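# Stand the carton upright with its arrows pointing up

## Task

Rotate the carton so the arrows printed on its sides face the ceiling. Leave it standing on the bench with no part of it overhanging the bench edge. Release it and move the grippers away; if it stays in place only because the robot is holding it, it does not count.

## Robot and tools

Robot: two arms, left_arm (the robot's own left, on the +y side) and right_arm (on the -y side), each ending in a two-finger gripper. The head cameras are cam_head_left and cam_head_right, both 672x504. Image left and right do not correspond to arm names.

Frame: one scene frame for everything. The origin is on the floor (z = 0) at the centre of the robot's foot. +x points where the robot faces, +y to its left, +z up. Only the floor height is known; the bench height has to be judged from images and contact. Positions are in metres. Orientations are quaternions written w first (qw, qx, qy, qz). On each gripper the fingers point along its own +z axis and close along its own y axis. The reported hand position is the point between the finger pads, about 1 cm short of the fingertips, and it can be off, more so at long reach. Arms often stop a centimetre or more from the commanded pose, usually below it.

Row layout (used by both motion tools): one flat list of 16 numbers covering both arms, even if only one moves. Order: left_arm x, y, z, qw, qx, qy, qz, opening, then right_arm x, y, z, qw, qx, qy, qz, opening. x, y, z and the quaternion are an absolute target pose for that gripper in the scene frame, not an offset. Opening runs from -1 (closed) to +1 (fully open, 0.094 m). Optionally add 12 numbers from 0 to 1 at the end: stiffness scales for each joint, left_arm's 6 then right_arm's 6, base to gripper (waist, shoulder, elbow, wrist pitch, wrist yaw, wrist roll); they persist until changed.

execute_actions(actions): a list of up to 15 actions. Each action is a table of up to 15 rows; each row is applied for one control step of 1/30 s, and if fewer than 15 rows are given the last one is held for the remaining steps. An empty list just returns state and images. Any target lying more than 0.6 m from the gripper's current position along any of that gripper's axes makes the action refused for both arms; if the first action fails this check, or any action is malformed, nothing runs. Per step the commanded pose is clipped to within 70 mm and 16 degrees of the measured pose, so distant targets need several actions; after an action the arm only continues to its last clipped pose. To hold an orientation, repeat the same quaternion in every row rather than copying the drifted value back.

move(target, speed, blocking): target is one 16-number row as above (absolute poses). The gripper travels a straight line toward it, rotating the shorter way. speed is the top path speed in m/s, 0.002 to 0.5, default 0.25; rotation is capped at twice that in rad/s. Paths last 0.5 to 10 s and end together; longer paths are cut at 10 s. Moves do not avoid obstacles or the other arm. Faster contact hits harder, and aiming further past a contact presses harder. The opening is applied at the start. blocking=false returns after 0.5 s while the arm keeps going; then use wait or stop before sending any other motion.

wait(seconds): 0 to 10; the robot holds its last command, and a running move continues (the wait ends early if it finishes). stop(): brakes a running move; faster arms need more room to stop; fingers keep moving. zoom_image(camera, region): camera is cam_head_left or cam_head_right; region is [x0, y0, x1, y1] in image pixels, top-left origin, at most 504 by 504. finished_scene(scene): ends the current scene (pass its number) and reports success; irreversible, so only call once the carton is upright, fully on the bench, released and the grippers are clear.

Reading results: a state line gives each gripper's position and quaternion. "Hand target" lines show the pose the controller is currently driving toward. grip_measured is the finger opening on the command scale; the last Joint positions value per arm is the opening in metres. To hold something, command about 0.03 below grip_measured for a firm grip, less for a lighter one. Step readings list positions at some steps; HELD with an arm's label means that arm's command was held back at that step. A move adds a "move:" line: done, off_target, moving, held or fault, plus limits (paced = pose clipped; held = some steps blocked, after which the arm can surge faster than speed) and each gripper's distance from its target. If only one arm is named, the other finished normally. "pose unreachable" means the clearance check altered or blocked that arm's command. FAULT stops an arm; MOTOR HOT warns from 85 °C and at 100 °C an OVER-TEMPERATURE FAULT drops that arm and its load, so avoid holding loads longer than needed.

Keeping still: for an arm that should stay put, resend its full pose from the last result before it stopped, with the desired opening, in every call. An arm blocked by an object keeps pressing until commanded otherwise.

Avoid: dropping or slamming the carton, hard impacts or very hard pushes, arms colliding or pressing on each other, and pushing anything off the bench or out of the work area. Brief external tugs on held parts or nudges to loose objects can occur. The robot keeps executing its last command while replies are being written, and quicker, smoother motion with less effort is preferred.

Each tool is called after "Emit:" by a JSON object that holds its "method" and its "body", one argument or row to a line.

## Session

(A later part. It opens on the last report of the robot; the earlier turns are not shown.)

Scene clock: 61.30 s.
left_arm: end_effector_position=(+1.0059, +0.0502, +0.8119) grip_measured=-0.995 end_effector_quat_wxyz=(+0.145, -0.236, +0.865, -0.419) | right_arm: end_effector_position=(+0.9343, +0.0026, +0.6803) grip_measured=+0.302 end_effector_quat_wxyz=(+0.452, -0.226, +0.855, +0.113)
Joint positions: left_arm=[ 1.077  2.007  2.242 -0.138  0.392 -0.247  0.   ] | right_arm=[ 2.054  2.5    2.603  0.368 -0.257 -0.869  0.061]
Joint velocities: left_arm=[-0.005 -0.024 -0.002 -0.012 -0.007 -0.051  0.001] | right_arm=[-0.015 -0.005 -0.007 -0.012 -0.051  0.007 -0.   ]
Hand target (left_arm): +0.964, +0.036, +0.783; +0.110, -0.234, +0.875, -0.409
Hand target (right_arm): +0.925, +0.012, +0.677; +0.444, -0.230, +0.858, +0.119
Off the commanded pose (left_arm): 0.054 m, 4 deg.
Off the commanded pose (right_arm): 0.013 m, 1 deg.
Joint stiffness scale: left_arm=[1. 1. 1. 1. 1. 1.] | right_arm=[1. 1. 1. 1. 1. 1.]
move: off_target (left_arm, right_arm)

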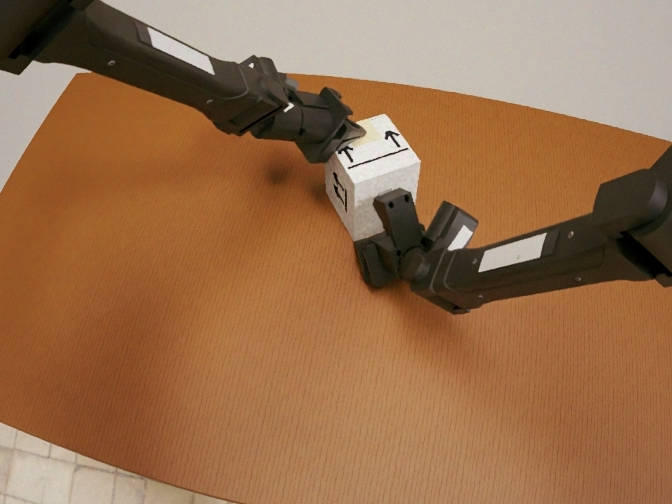

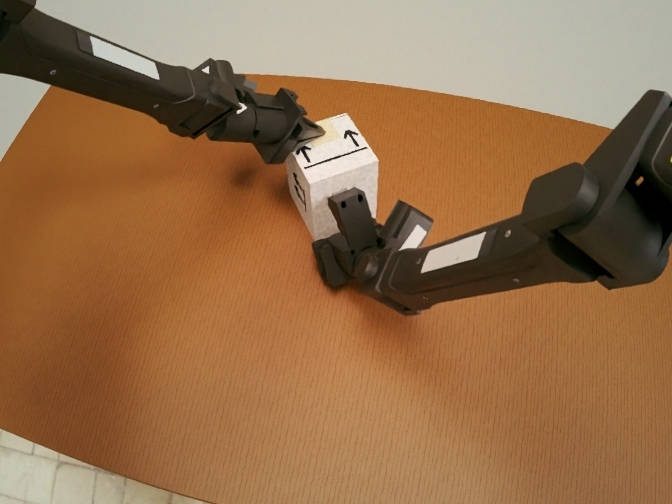

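Emit:
{"method": "move", "body": {
  "target": [1.06,0.095,0.82,0.2,-0.28,0.865,-0.37,-1,0.925,0.012,0.678,0.444,-0.23,0.858,0.119,0.3],
  "speed": 0.08
}}

Emit:
{"method": "move", "body": {
  "target": [1.06,0.085,0.735,0.2,-0.28,0.865,-0.37,-1,0.925,0.012,0.678,0.444,-0.23,0.858,0.119,0.3],
  "speed": 0.06
}}

Emit:
{"method": "move", "body": {
  "target": [0.99,0.05,0.74,0.15,-0.255,0.872,-0.39,-1,0.925,0.012,0.678,0.444,-0.23,0.858,0.119,0.3],
  "speed": 0.03
}}

Scene clock: 65.83 s.
left_arm: end_effector_position=(+1.0488, +0.0770, +0.8209) grip_measured=-0.995 end_effector_quat_wxyz=(+0.186, -0.275, +0.864, -0.378) | right_arm: end_effector_position=(+0.9343, +0.0026, +0.6803) grip_measured=+0.302 end_effector_quat_wxyz=(+0.452, -0.226, +0.855, +0.113)
Joint positions: left_arm=[ 1.067  2.005  2.306 -0.097  0.286 -0.304  0.   ] | right_arm=[ 2.054  2.5    2.603  0.368 -0.257 -0.869  0.061]
Joint velocities: left_arm=[ 0.005  0.015 -0.002 -0.002 -0.007 -0.007 -0.   ] | right_arm=[-0.015 -0.005  0.012  0.002  0.007 -0.007  0.   ]
Hand target (left_arm): +1.060, +0.095, +0.821; +0.199, -0.280, +0.864, -0.369
Hand target (right_arm): +0.925, +0.012, +0.677; +0.444, -0.230, +0.858, +0.119
Off the commanded pose (left_arm): 0.021 m, 2 deg.
Off the commanded pose (right_arm): 0.013 m, 1 deg.
Joint stiffness scale: left_arm=[1. 1. 1. 1. 1. 1.] | right_arm=[1. 1. 1. 1. 1. 1.]
move: off_target (left_arm, right_arm)

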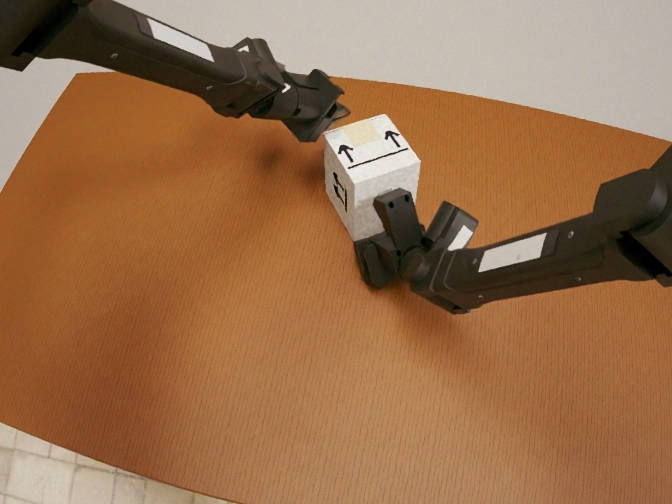

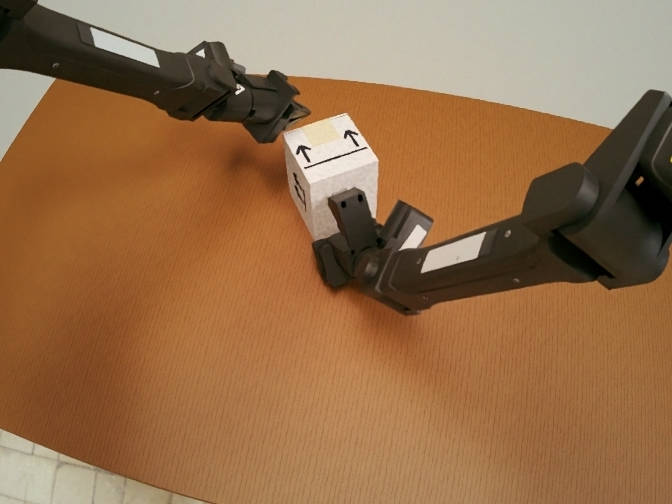

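Scene clock: 67.70 s.
left_arm: end_effector_position=(+1.0782, +0.0941, +0.7726) grip_measured=-0.996 end_effector_quat_wxyz=(+0.233, -0.288, +0.856, -0.362) | right_arm: end_effector_position=(+0.9343, +0.0026, +0.6803) grip_measured=+0.302 end_effector_quat_wxyz=(+0.452, -0.226, +0.855, +0.113)
Joint positions: left_arm=[ 1.102  2.333  2.89  -0.248  0.288 -0.328  0.   ] | right_arm=[ 2.054  2.5    2.603  0.368 -0.257 -0.869  0.061]
Joint velocities: left_arm=[-0.015  0.024 -0.007  0.007 -0.051  0.007 -0.001] | right_arm=[-0.015  0.005 -0.007 -0.007 -0.081 -0.022 -0.   ]
Hand target (left_arm): +1.051, +0.089, +0.743; +0.221, -0.293, +0.861, -0.354
Hand target (right_arm): +0.925, +0.012, +0.678; +0.444, -0.230, +0.858, +0.119
Off the commanded pose (left_arm): 0.043 m, 4 deg.
Off the commanded pose (right_arm): 0.013 m, 1 deg.
Joint stiffness scale: left_arm=[1. 1. 1. 1. 1. 1.] | right_arm=[1. 1. 1. 1. 1. 1.]
elbow stopped short (left arm): the move would have taken joint 3 (elbow) straighter than the controller allows; a more bent joint 3 avoids this.
move: off_target (left_arm, right_arm)

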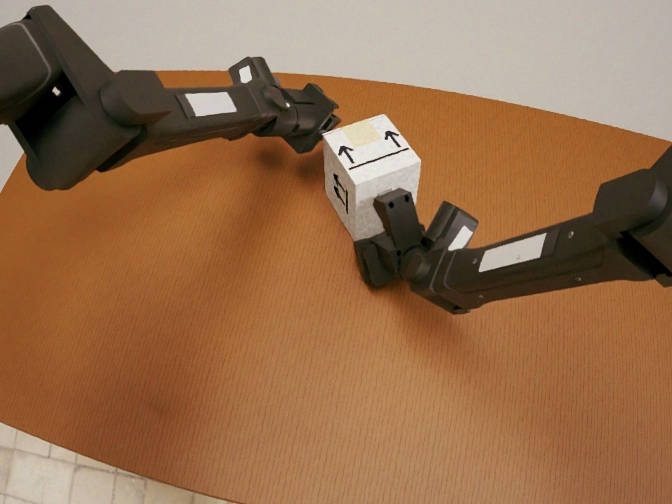

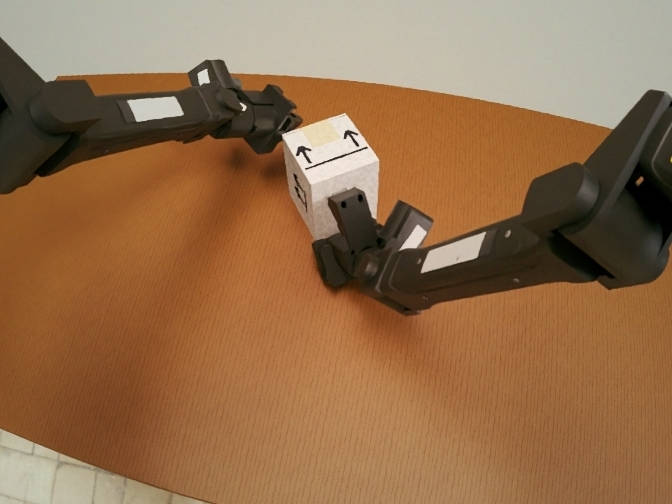

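Scene clock: 71.40 s.
left_arm: end_effector_position=(+1.0410, +0.0801, +0.7740) grip_measured=-0.996 end_effector_quat_wxyz=(+0.195, -0.262, +0.863, -0.385) | right_arm: end_effector_position=(+0.9339, +0.0032, +0.6806) grip_measured=+0.302 end_effector_quat_wxyz=(+0.452, -0.228, +0.855, +0.114)
Joint positions: left_arm=[ 1.109  2.164  2.529 -0.147  0.349 -0.289  0.   ] | right_arm=[ 2.054  2.498  2.599  0.368 -0.26  -0.871  0.061]
Joint velocities: left_arm=[ 0.005 -0.015 -0.007 -0.002 -0.066  0.022  0.   ] | right_arm=[-0.015 -0.005  0.007  0.002  0.022  0.022  0.   ]
Hand target (left_arm): +0.990, +0.051, +0.742; +0.150, -0.254, +0.872, -0.391
Hand target (right_arm): +0.925, +0.012, +0.678; +0.444, -0.230, +0.858, +0.119
Off the commanded pose (left_arm): 0.068 m, 5 deg.
Off the commanded pose (right_arm): 0.013 m, 1 deg.
Joint stiffness scale: left_arm=[1. 1. 1. 1. 1. 1.] | right_arm=[1. 1. 1. 1. 1. 1.]
move: off_target (left_arm, right_arm)

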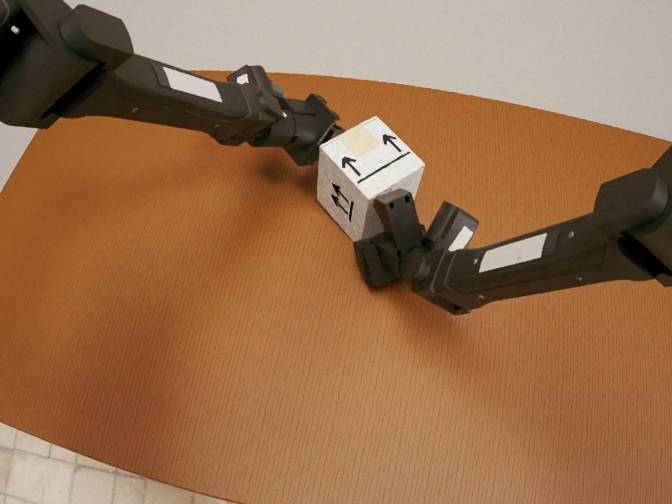

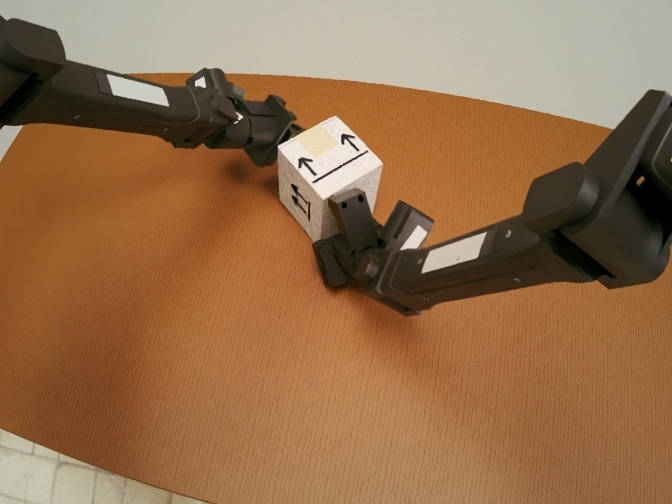

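Emit:
{"method": "move", "body": {
  "target": [0.975,0.02,0.765,0.15,-0.255,0.872,-0.39,-1,0.925,0.012,0.678,0.444,-0.23,0.858,0.119,0.3],
  "speed": 0.03
}}

Scene clock: 76.07 s.
left_arm: end_effector_position=(+1.0296, +0.0889, +0.7843) grip_measured=-0.996 end_effector_quat_wxyz=(+0.205, -0.256, +0.871, -0.366) | right_arm: end_effector_position=(+0.9334, +0.0031, +0.6810) grip_measured=+0.302 end_effector_quat_wxyz=(+0.454, -0.228, +0.853, +0.116)
Joint positions: left_arm=[ 1.109  2.067  2.338 -0.042  0.313 -0.263  0.   ] | right_arm=[ 2.053  2.497  2.595  0.372 -0.266 -0.871  0.061]
Joint velocities: left_arm=[-0.005 -0.015 -0.007 -0.002  0.11  -0.022 -0.   ] | right_arm=[ 0.024 -0.015 -0.017 -0.007 -0.037 -0.051  0.001]
Hand target (left_arm): +0.982, +0.030, +0.770; +0.150, -0.253, +0.872, -0.390
Hand target (right_arm): +0.925, +0.012, +0.678; +0.444, -0.230, +0.858, +0.119
Off the commanded pose (left_arm): 0.090 m, 7 deg; position clipped at the last step of the last action.
Off the commanded pose (right_arm): 0.013 m, 1 deg.
Joint stiffness scale: left_arm=[1. 1. 1. 1. 1. 1.] | right_arm=[1. 1. 1. 1. 1. 1.]
move: off_target (left_arm, right_arm); limits=paced

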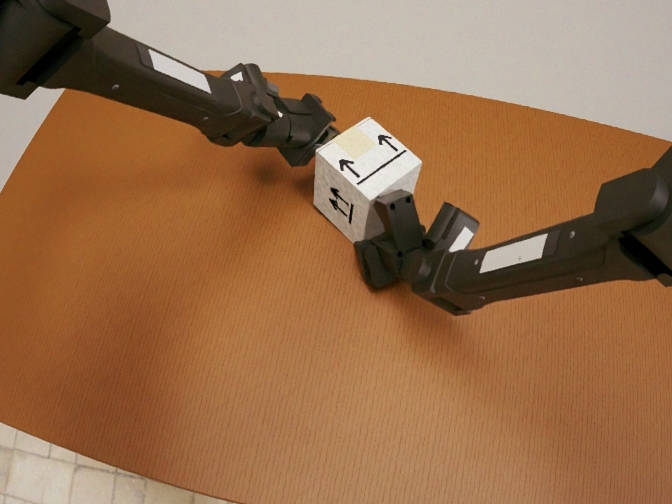

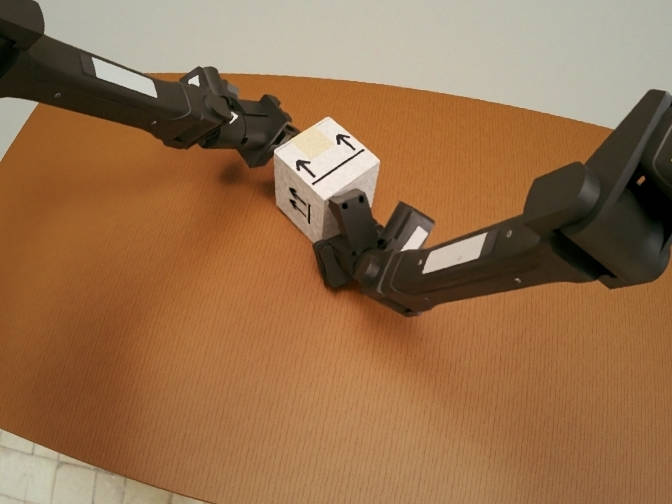

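Emit:
{"method": "move", "body": {
  "target": [1.03,0.095,0.765,0.15,-0.255,0.872,-0.39,-1,0.925,-0.02,0.682,0.417,-0.376,0.805,0.195,0.3],
  "speed": 0.08
}}

Emit:
{"method": "move", "body": {
  "target": [1.0,0.055,0.775,0.15,-0.255,0.872,-0.39,-1,0.94,0.0,0.678,0.417,-0.376,0.805,0.195,0.3],
  "speed": 0.03
}}

Emit:
{"method": "move", "body": {
  "target": [0.98,0.03,0.795,0.15,-0.255,0.872,-0.39,-1,0.94,0.0,0.678,0.417,-0.376,0.805,0.195,0.3],
  "speed": 0.03
}}

Scene clock: 84.37 s.
left_arm: end_effector_position=(+1.0430, +0.0896, +0.7873) grip_measured=-0.996 end_effector_quat_wxyz=(+0.159, -0.251, +0.869, -0.397) | right_arm: end_effector_position=(+0.9150, -0.0003, +0.6825) grip_measured=+0.302 end_effector_quat_wxyz=(+0.416, -0.367, +0.806, +0.208)
Joint positions: left_arm=[ 1.117  2.131  2.545 -0.278  0.38  -0.273  0.   ] | right_arm=[ 2.012  2.402  2.55   0.04  -0.465 -1.129  0.061]
Joint velocities: left_arm=[-0.005  0.005 -0.002  0.002  0.066  0.037  0.   ] | right_arm=[-0.005 -0.024 -0.007 -0.002 -0.051 -0.051  0.   ]
Hand target (left_arm): +1.029, +0.096, +0.766; +0.151, -0.255, +0.872, -0.390
Hand target (right_arm): +0.925, -0.020, +0.682; +0.418, -0.375, +0.804, +0.195
Off the commanded pose (left_arm): 0.026 m, 1 deg.
Off the commanded pose (right_arm): 0.022 m, 2 deg.
Joint stiffness scale: left_arm=[1. 1. 1. 1. 1. 1.] | right_arm=[1. 1. 1. 1. 1. 1.]
move: off_target (left_arm, right_arm)

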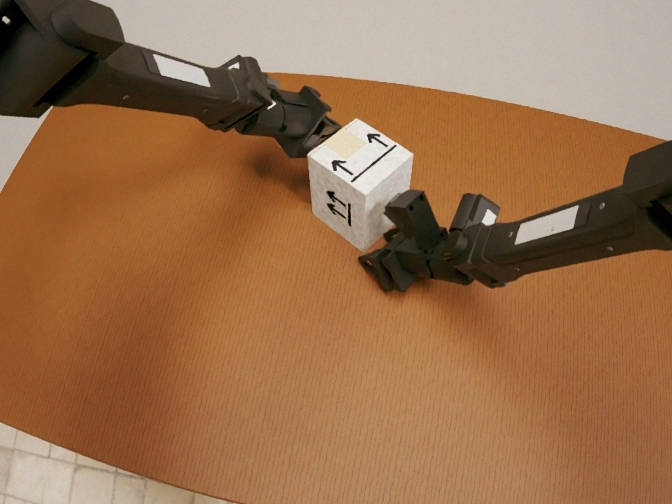

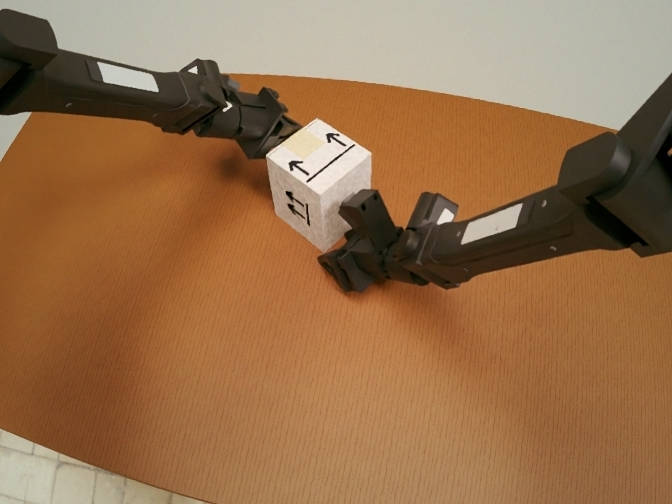

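Scene clock: 86.50 s.
left_arm: end_effector_position=(+1.0332, +0.0953, +0.7902) grip_measured=-0.996 end_effector_quat_wxyz=(+0.186, -0.256, +0.870, -0.378) | right_arm: end_effector_position=(+0.9383, -0.0053, +0.6822) grip_measured=+0.301 end_effector_quat_wxyz=(+0.420, -0.377, +0.801, +0.201)
Joint positions: left_arm=[ 1.117  2.056  2.361 -0.114  0.342 -0.273  0.   ] | right_arm=[ 2.014  2.492  2.78  -0.097 -0.464 -1.154  0.061]
Joint velocities: left_arm=[-0.005 -0.015 -0.002  0.022 -0.007  0.007 -0.   ] | right_arm=[-0.015  0.024  0.046 -0.022 -0.051  0.007 -0.001]
Hand target (left_arm): +1.000, +0.056, +0.777; +0.150, -0.254, +0.872, -0.390
Hand target (right_arm): +0.939, -0.001, +0.680; +0.417, -0.375, +0.805, +0.194
Off the commanded pose (left_arm): 0.054 m, 4 deg.
Off the commanded pose (right_arm): 0.007 m, 1 deg.
Joint stiffness scale: left_arm=[1. 1. 1. 1. 1. 1.] | right_arm=[1. 1. 1. 1. 1. 1.]
move: off_target (left_arm)

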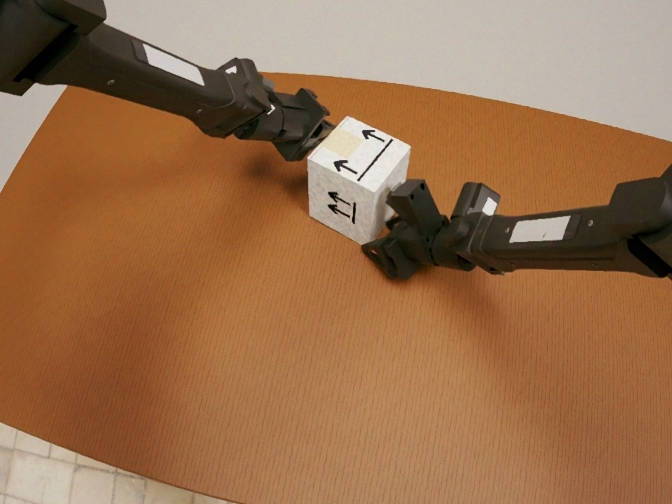

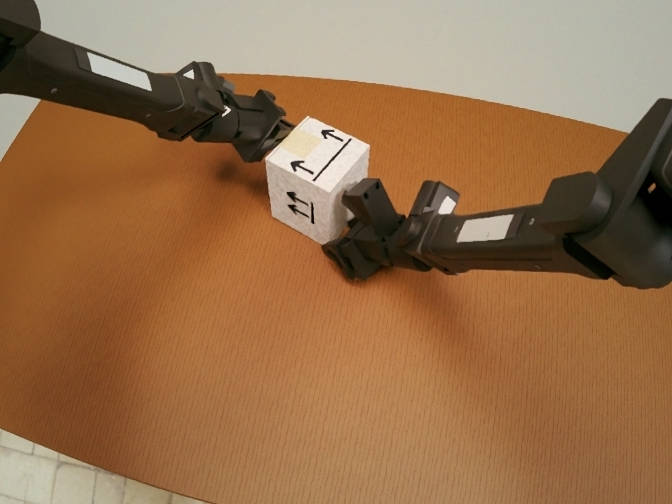

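Scene clock: 89.53 s.
left_arm: end_effector_position=(+1.0142, +0.0947, +0.7982) grip_measured=-0.996 end_effector_quat_wxyz=(+0.191, -0.262, +0.874, -0.362) | right_arm: end_effector_position=(+0.9434, -0.0082, +0.6828) grip_measured=+0.301 end_effector_quat_wxyz=(+0.422, -0.377, +0.801, +0.196)
Joint positions: left_arm=[ 1.11   1.981  2.189 -0.004  0.301 -0.273  0.   ] | right_arm=[ 2.014  2.507  2.821 -0.113 -0.458 -1.155  0.061]
Joint velocities: left_arm=[ 0.005 -0.015 -0.022 -0.002 -0.022 -0.007  0.   ] | right_arm=[-0.015 -0.005 -0.002 -0.007 -0.066  0.022 -0.   ]
Hand target (left_arm): +0.980, +0.031, +0.797; +0.150, -0.253, +0.872, -0.391
Hand target (right_arm): +0.939, -0.001, +0.679; +0.417, -0.376, +0.805, +0.194
Off the commanded pose (left_arm): 0.073 m, 6 deg.
Off the commanded pose (right_arm): 0.010 m, 1 deg.
Joint stiffness scale: left_arm=[1. 1. 1. 1. 1. 1.] | right_arm=[1. 1. 1. 1. 1. 1.]
move: off_target (left_arm)

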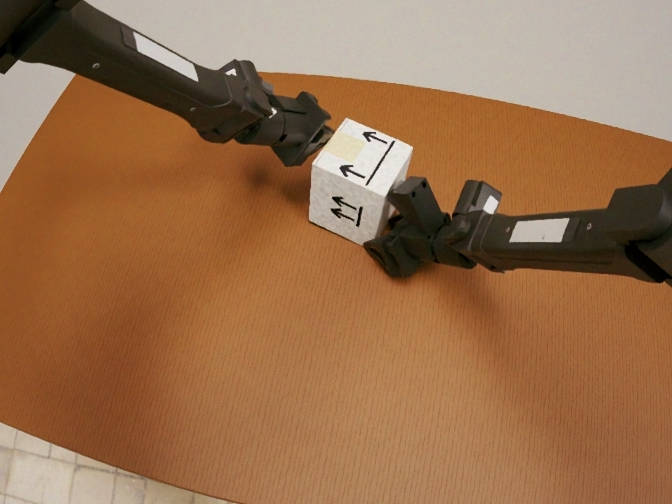

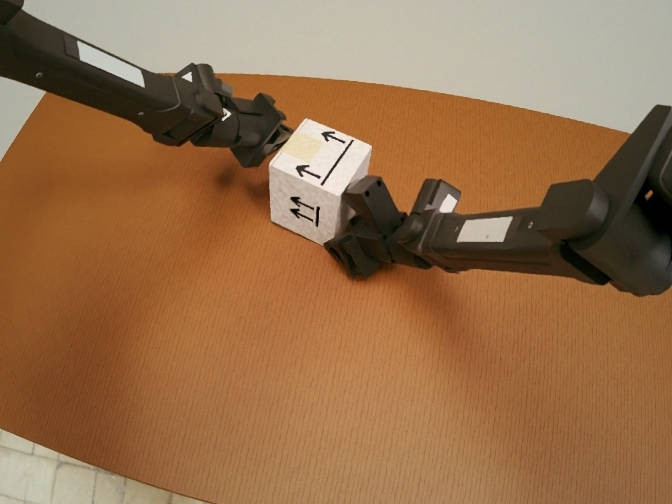

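Emit:
{"method": "move", "body": {
  "target": [0.985,0.03,0.80,0.15,-0.255,0.872,-0.39,-1,0.9,-0.07,0.685,0.417,-0.376,0.805,0.195,0.3],
  "speed": 0.03
}}

Scene clock: 95.53 s.
left_arm: end_effector_position=(+1.0071, +0.0768, +0.8022) grip_measured=-0.996 end_effector_quat_wxyz=(+0.178, -0.260, +0.874, -0.370) | right_arm: end_effector_position=(+0.8942, -0.0542, +0.6825) grip_measured=+0.301 end_effector_quat_wxyz=(+0.413, -0.381, +0.802, +0.203)
Joint positions: left_arm=[ 1.091  1.98   2.17  -0.013  0.299 -0.273  0.   ] | right_arm=[ 1.946  2.279  2.331  0.128 -0.524 -1.15   0.061]
Joint velocities: left_arm=[-0.005 -0.005 -0.002 -0.002 -0.051 -0.022  0.   ] | right_arm=[-0.015 -0.005 -0.007 -0.012  0.022  0.007  0.   ]
Hand target (left_arm): +0.984, +0.031, +0.801; +0.150, -0.254, +0.872, -0.390
Hand target (right_arm): +0.900, -0.069, +0.684; +0.417, -0.377, +0.804, +0.195
Off the commanded pose (left_arm): 0.052 m, 4 deg.
Off the commanded pose (right_arm): 0.017 m, 1 deg.
Joint stiffness scale: left_arm=[1. 1. 1. 1. 1. 1.] | right_arm=[1. 1. 1. 1. 1. 1.]
move: off_target (left_arm, right_arm)

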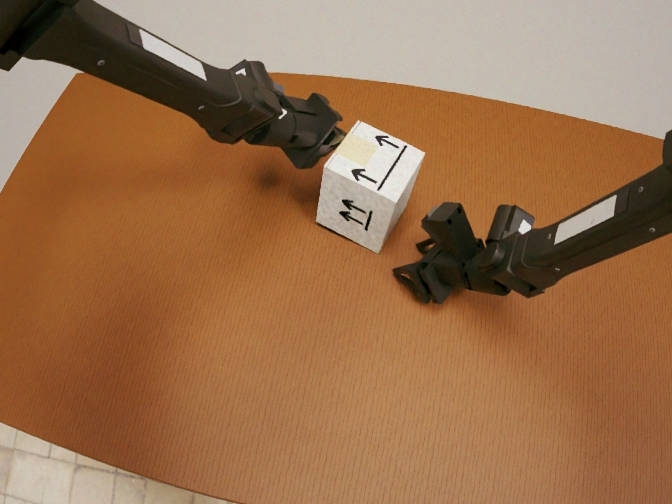

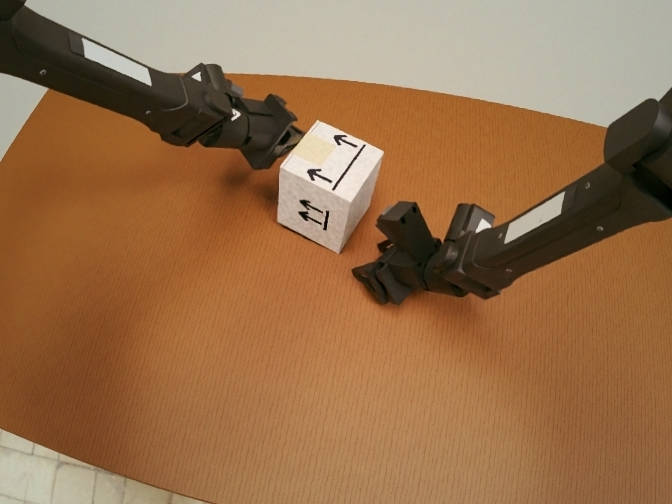

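Emit:
{"method": "move", "body": {
  "target": [0.98,-0.005,0.805,0.15,-0.255,0.872,-0.39,-1,0.9,-0.07,0.685,0.417,-0.376,0.805,0.195,0.3],
  "speed": 0.03
}}

Scene clock: 99.90 s.
left_arm: end_effector_position=(+1.0073, +0.0442, +0.8158) grip_measured=-0.996 end_effector_quat_wxyz=(+0.175, -0.261, +0.873, -0.374) | right_arm: end_effector_position=(+0.8942, -0.0549, +0.6843) grip_measured=+0.301 end_effector_quat_wxyz=(+0.414, -0.380, +0.802, +0.203)
Joint positions: left_arm=[ 1.043  1.98   2.152 -0.004  0.258 -0.268  0.   ] | right_arm=[ 1.946  2.272  2.318  0.135 -0.525 -1.148  0.061]
Joint velocities: left_arm=[-0.005 -0.024 -0.002 -0.017 -0.037  0.022 -0.   ] | right_arm=[-0.005  0.005 -0.012  0.002  0.037 -0.022 -0.   ]
Hand target (left_arm): +0.978, -0.004, +0.808; +0.150, -0.254, +0.872, -0.390
Hand target (right_arm): +0.900, -0.070, +0.685; +0.417, -0.376, +0.804, +0.195
Off the commanded pose (left_arm): 0.057 m, 3 deg.
Off the commanded pose (right_arm): 0.016 m, 1 deg.
Joint stiffness scale: left_arm=[1. 1. 1. 1. 1. 1.] | right_arm=[1. 1. 1. 1. 1. 1.]
move: off_target (left_arm, right_arm)

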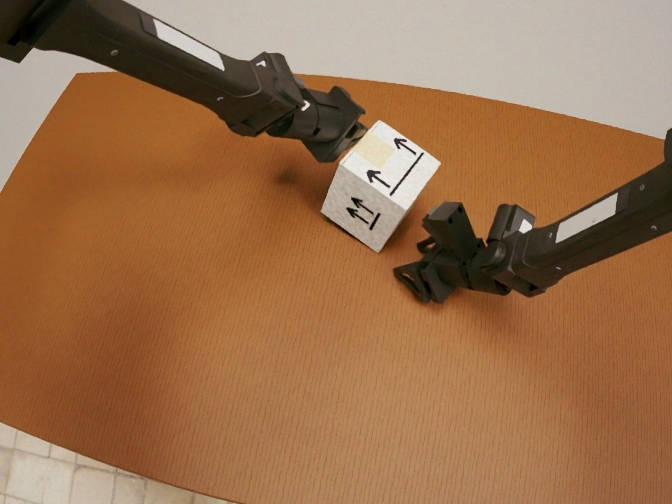

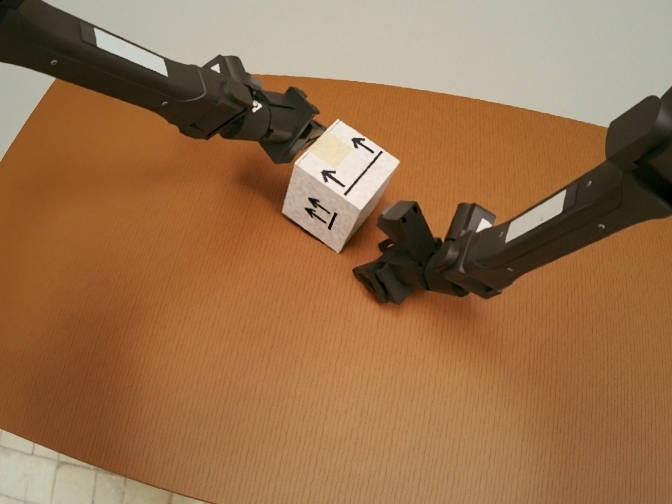

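Emit:
{"method": "move", "body": {
  "target": [0.97,-0.035,0.815,0.15,-0.255,0.872,-0.39,-1,0.925,-0.085,0.69,0.417,-0.376,0.805,0.195,0.3],
  "speed": 0.025
}}

Scene clock: 105.47 s.
left_arm: end_effector_position=(+0.9975, +0.0097, +0.8254) grip_measured=-0.996 end_effector_quat_wxyz=(+0.173, -0.261, +0.872, -0.377) | right_arm: end_effector_position=(+0.9087, -0.0649, +0.6883) grip_measured=+0.301 end_effector_quat_wxyz=(+0.414, -0.380, +0.801, +0.204)
Joint positions: left_arm=[ 0.998  1.985  2.11   0.04   0.22  -0.263  0.   ] | right_arm=[ 1.941  2.265  2.353  0.095 -0.531 -1.147  0.061]
Joint velocities: left_arm=[-0.015 -0.015 -0.002 -0.002  0.022  0.007  0.   ] | right_arm=[-0.015  0.005  0.027 -0.007 -0.051 -0.022 -0.001]
Hand target (left_arm): +0.968, -0.033, +0.817; +0.150, -0.254, +0.872, -0.390
Hand target (right_arm): +0.924, -0.085, +0.692; +0.417, -0.376, +0.804, +0.195
Off the commanded pose (left_arm): 0.053 m, 3 deg.
Off the commanded pose (right_arm): 0.026 m, 1 deg.
Joint stiffness scale: left_arm=[1. 1. 1. 1. 1. 1.] | right_arm=[1. 1. 1. 1. 1. 1.]
move: off_target (left_arm, right_arm)

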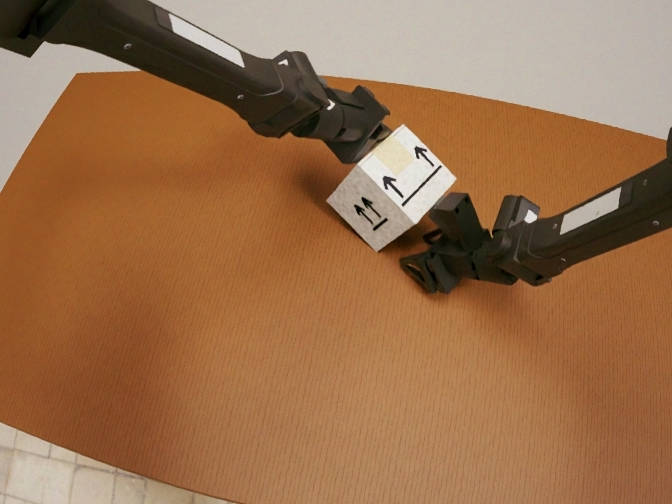

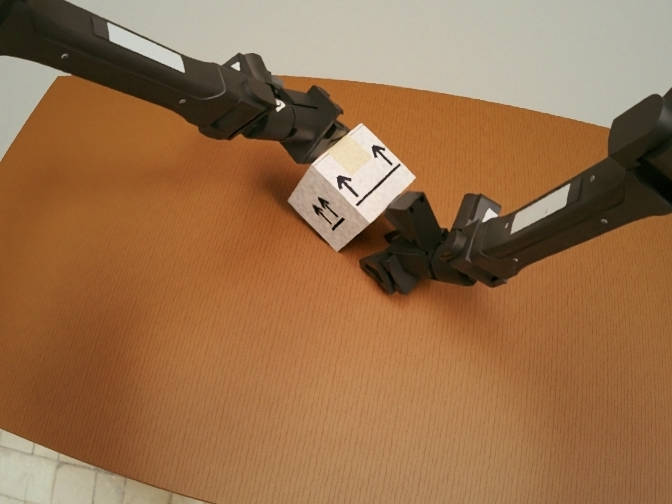

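Near balance. A bit more, then withdraw the right slowly.

Emit:
{"method": "move", "body": {
  "target": [0.96,-0.06,0.815,0.15,-0.255,0.872,-0.39,-1,0.92,-0.1,0.69,0.417,-0.376,0.805,0.195,0.3],
  "speed": 0.025
}}

Emit:
{"method": "move", "body": {
  "target": [0.96,-0.06,0.82,0.15,-0.255,0.872,-0.39,-1,0.89,-0.16,0.69,0.417,-0.376,0.805,0.195,0.3],
  "speed": 0.03
}}

Scene clock: 111.07 s.
left_arm: end_effector_position=(+0.9651, -0.0344, +0.8123) grip_measured=-0.996 end_effector_quat_wxyz=(+0.154, -0.259, +0.874, -0.381) | right_arm: end_effector_position=(+0.9104, -0.0970, +0.6829) grip_measured=+0.301 end_effector_quat_wxyz=(+0.412, -0.383, +0.804, +0.193)
Joint positions: left_arm=[ 0.969  2.042  2.101  0.066  0.197 -0.262  0.   ] | right_arm=[ 1.905  2.249  2.35   0.095 -0.548 -1.145  0.061]
Joint velocities: left_arm=[-0.005 -0.024 -0.007 -0.002 -0.007 -0.037  0.   ] | right_arm=[-0.015  0.005 -0.012 -0.007 -0.022 -0.037 -0.   ]
Hand target (left_arm): +0.959, -0.059, +0.816; +0.150, -0.254, +0.872, -0.390
Hand target (right_arm): +0.920, -0.100, +0.691; +0.417, -0.376, +0.804, +0.195
Off the commanded pose (left_arm): 0.026 m, 1 deg.
Off the commanded pose (right_arm): 0.012 m, 1 deg.
Joint stiffness scale: left_arm=[1. 1. 1. 1. 1. 1.] | right_arm=[1. 1. 1. 1. 1. 1.]
move: off_target (left_arm, right_arm)

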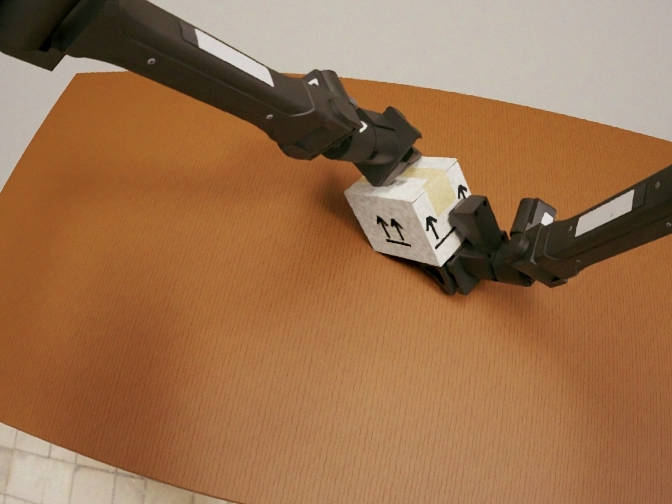

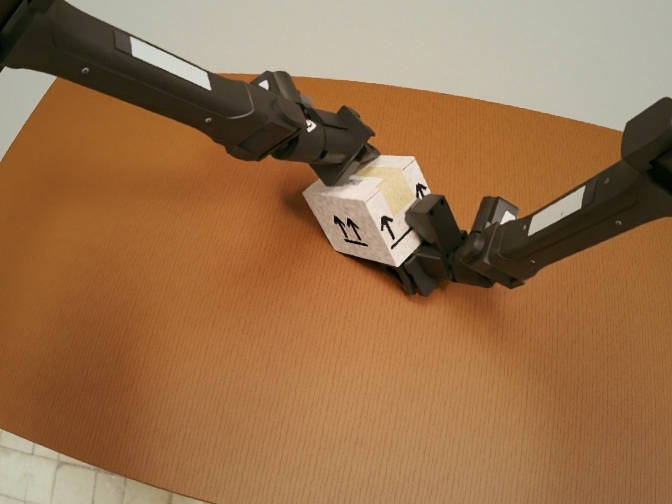

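Scene clock: 113.80 s.
left_arm: end_effector_position=(+0.9659, -0.0372, +0.8143) grip_measured=-0.996 end_effector_quat_wxyz=(+0.154, -0.259, +0.874, -0.381) | right_arm: end_effector_position=(+0.8853, -0.1501, +0.6872) grip_measured=+0.301 end_effector_quat_wxyz=(+0.413, -0.381, +0.802, +0.200)
Joint positions: left_arm=[ 0.964  2.042  2.101  0.066  0.192 -0.262  0.   ] | right_arm=[ 1.831  2.164  2.192  0.171 -0.633 -1.123  0.061]
Joint velocities: left_arm=[-0.015  0.005 -0.012 -0.007 -0.022  0.007 -0.   ] | right_arm=[-0.015  0.005 -0.017  0.002 -0.007 -0.037  0.   ]
Hand target (left_arm): +0.960, -0.060, +0.820; +0.150, -0.255, +0.872, -0.390
Hand target (right_arm): +0.889, -0.159, +0.690; +0.416, -0.377, +0.804, +0.195
Off the commanded pose (left_arm): 0.024 m, 1 deg.
Off the commanded pose (right_arm): 0.011 m, 1 deg.
Joint stiffness scale: left_arm=[1. 1. 1. 1. 1. 1.] | right_arm=[1. 1. 1. 1. 1. 1.]
move: off_target (left_arm, right_arm)

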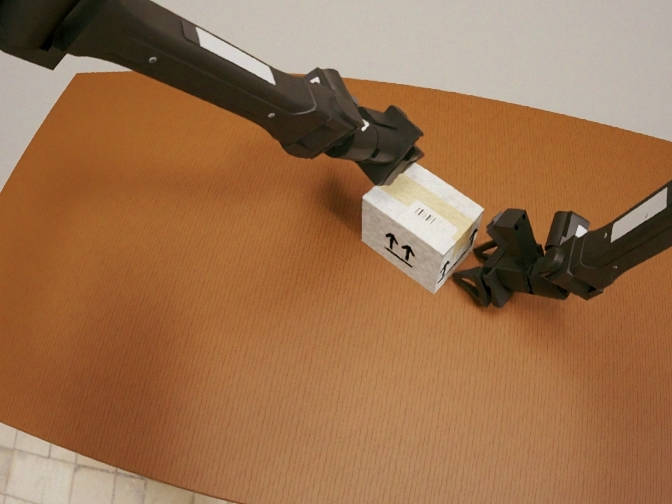

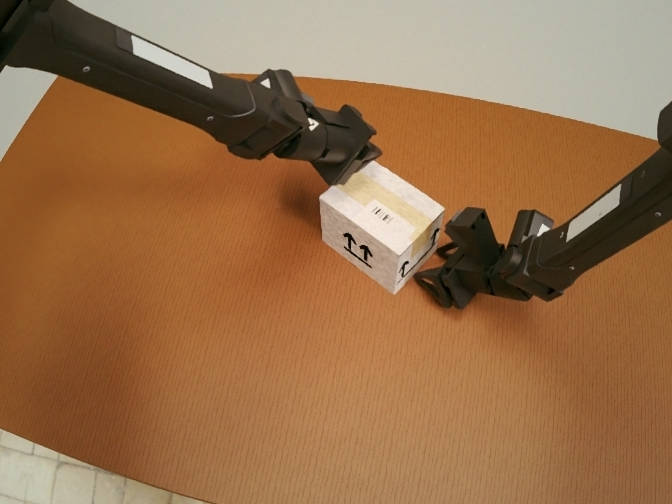

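Emit:
{"method": "move", "body": {
  "target": [0.8,0.2,0.92,0.15,-0.255,0.872,-0.39,-1,0.72,-0.33,0.8,0.3,-0.2,0.92,0.15,0.3],
  "speed": 0.25
}}

Scene clock: 116.43 s.
left_arm: end_effector_position=(+0.7854, +0.1902, +0.9146) grip_measured=-0.996 end_effector_quat_wxyz=(+0.135, -0.258, +0.874, -0.389) | right_arm: end_effector_position=(+0.7134, -0.3276, +0.7907) grip_measured=+0.301 end_effector_quat_wxyz=(+0.293, -0.210, +0.920, +0.152)
Joint positions: left_arm=[ 1.308  1.466  1.15   0.417  0.55  -0.304  0.   ] | right_arm=[ 1.579  1.723  1.287  0.643 -0.565 -0.697  0.061]
Joint velocities: left_arm=[-0.005 -0.015 -0.007  0.012 -0.051 -0.051 -0.001] | right_arm=[-0.005 -0.024  0.002  0.002 -0.051  0.022  0.   ]
Hand target (left_arm): +0.799, +0.198, +0.925; +0.150, -0.258, +0.871, -0.390
Hand target (right_arm): +0.718, -0.326, +0.797; +0.299, -0.204, +0.920, +0.151
Off the commanded pose (left_arm): 0.018 m, 2 deg.
Off the commanded pose (right_arm): 0.012 m, 1 deg.
Joint stiffness scale: left_arm=[1. 1. 1. 1. 1. 1.] | right_arm=[1. 1. 1. 1. 1. 1.]
move: off_target (left_arm, right_arm); limits=paced

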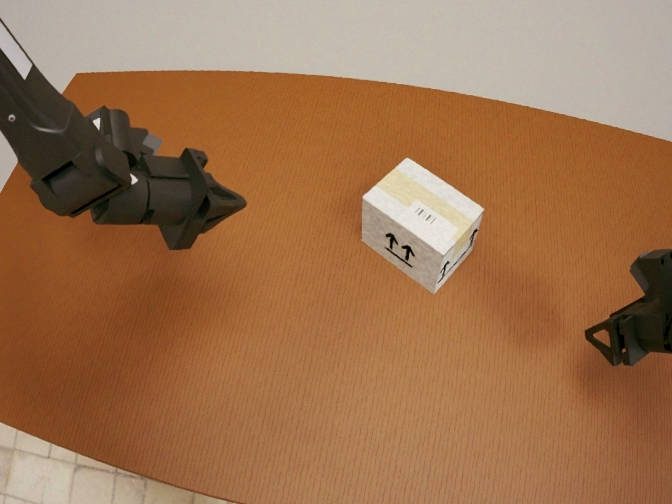

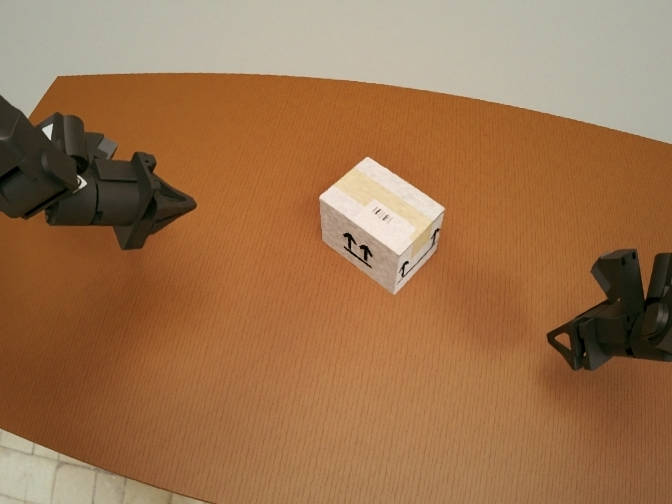

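Emit:
{"method": "finished_scene", "body": {
  "scene": 2
}}

The scene is finished: the task was done.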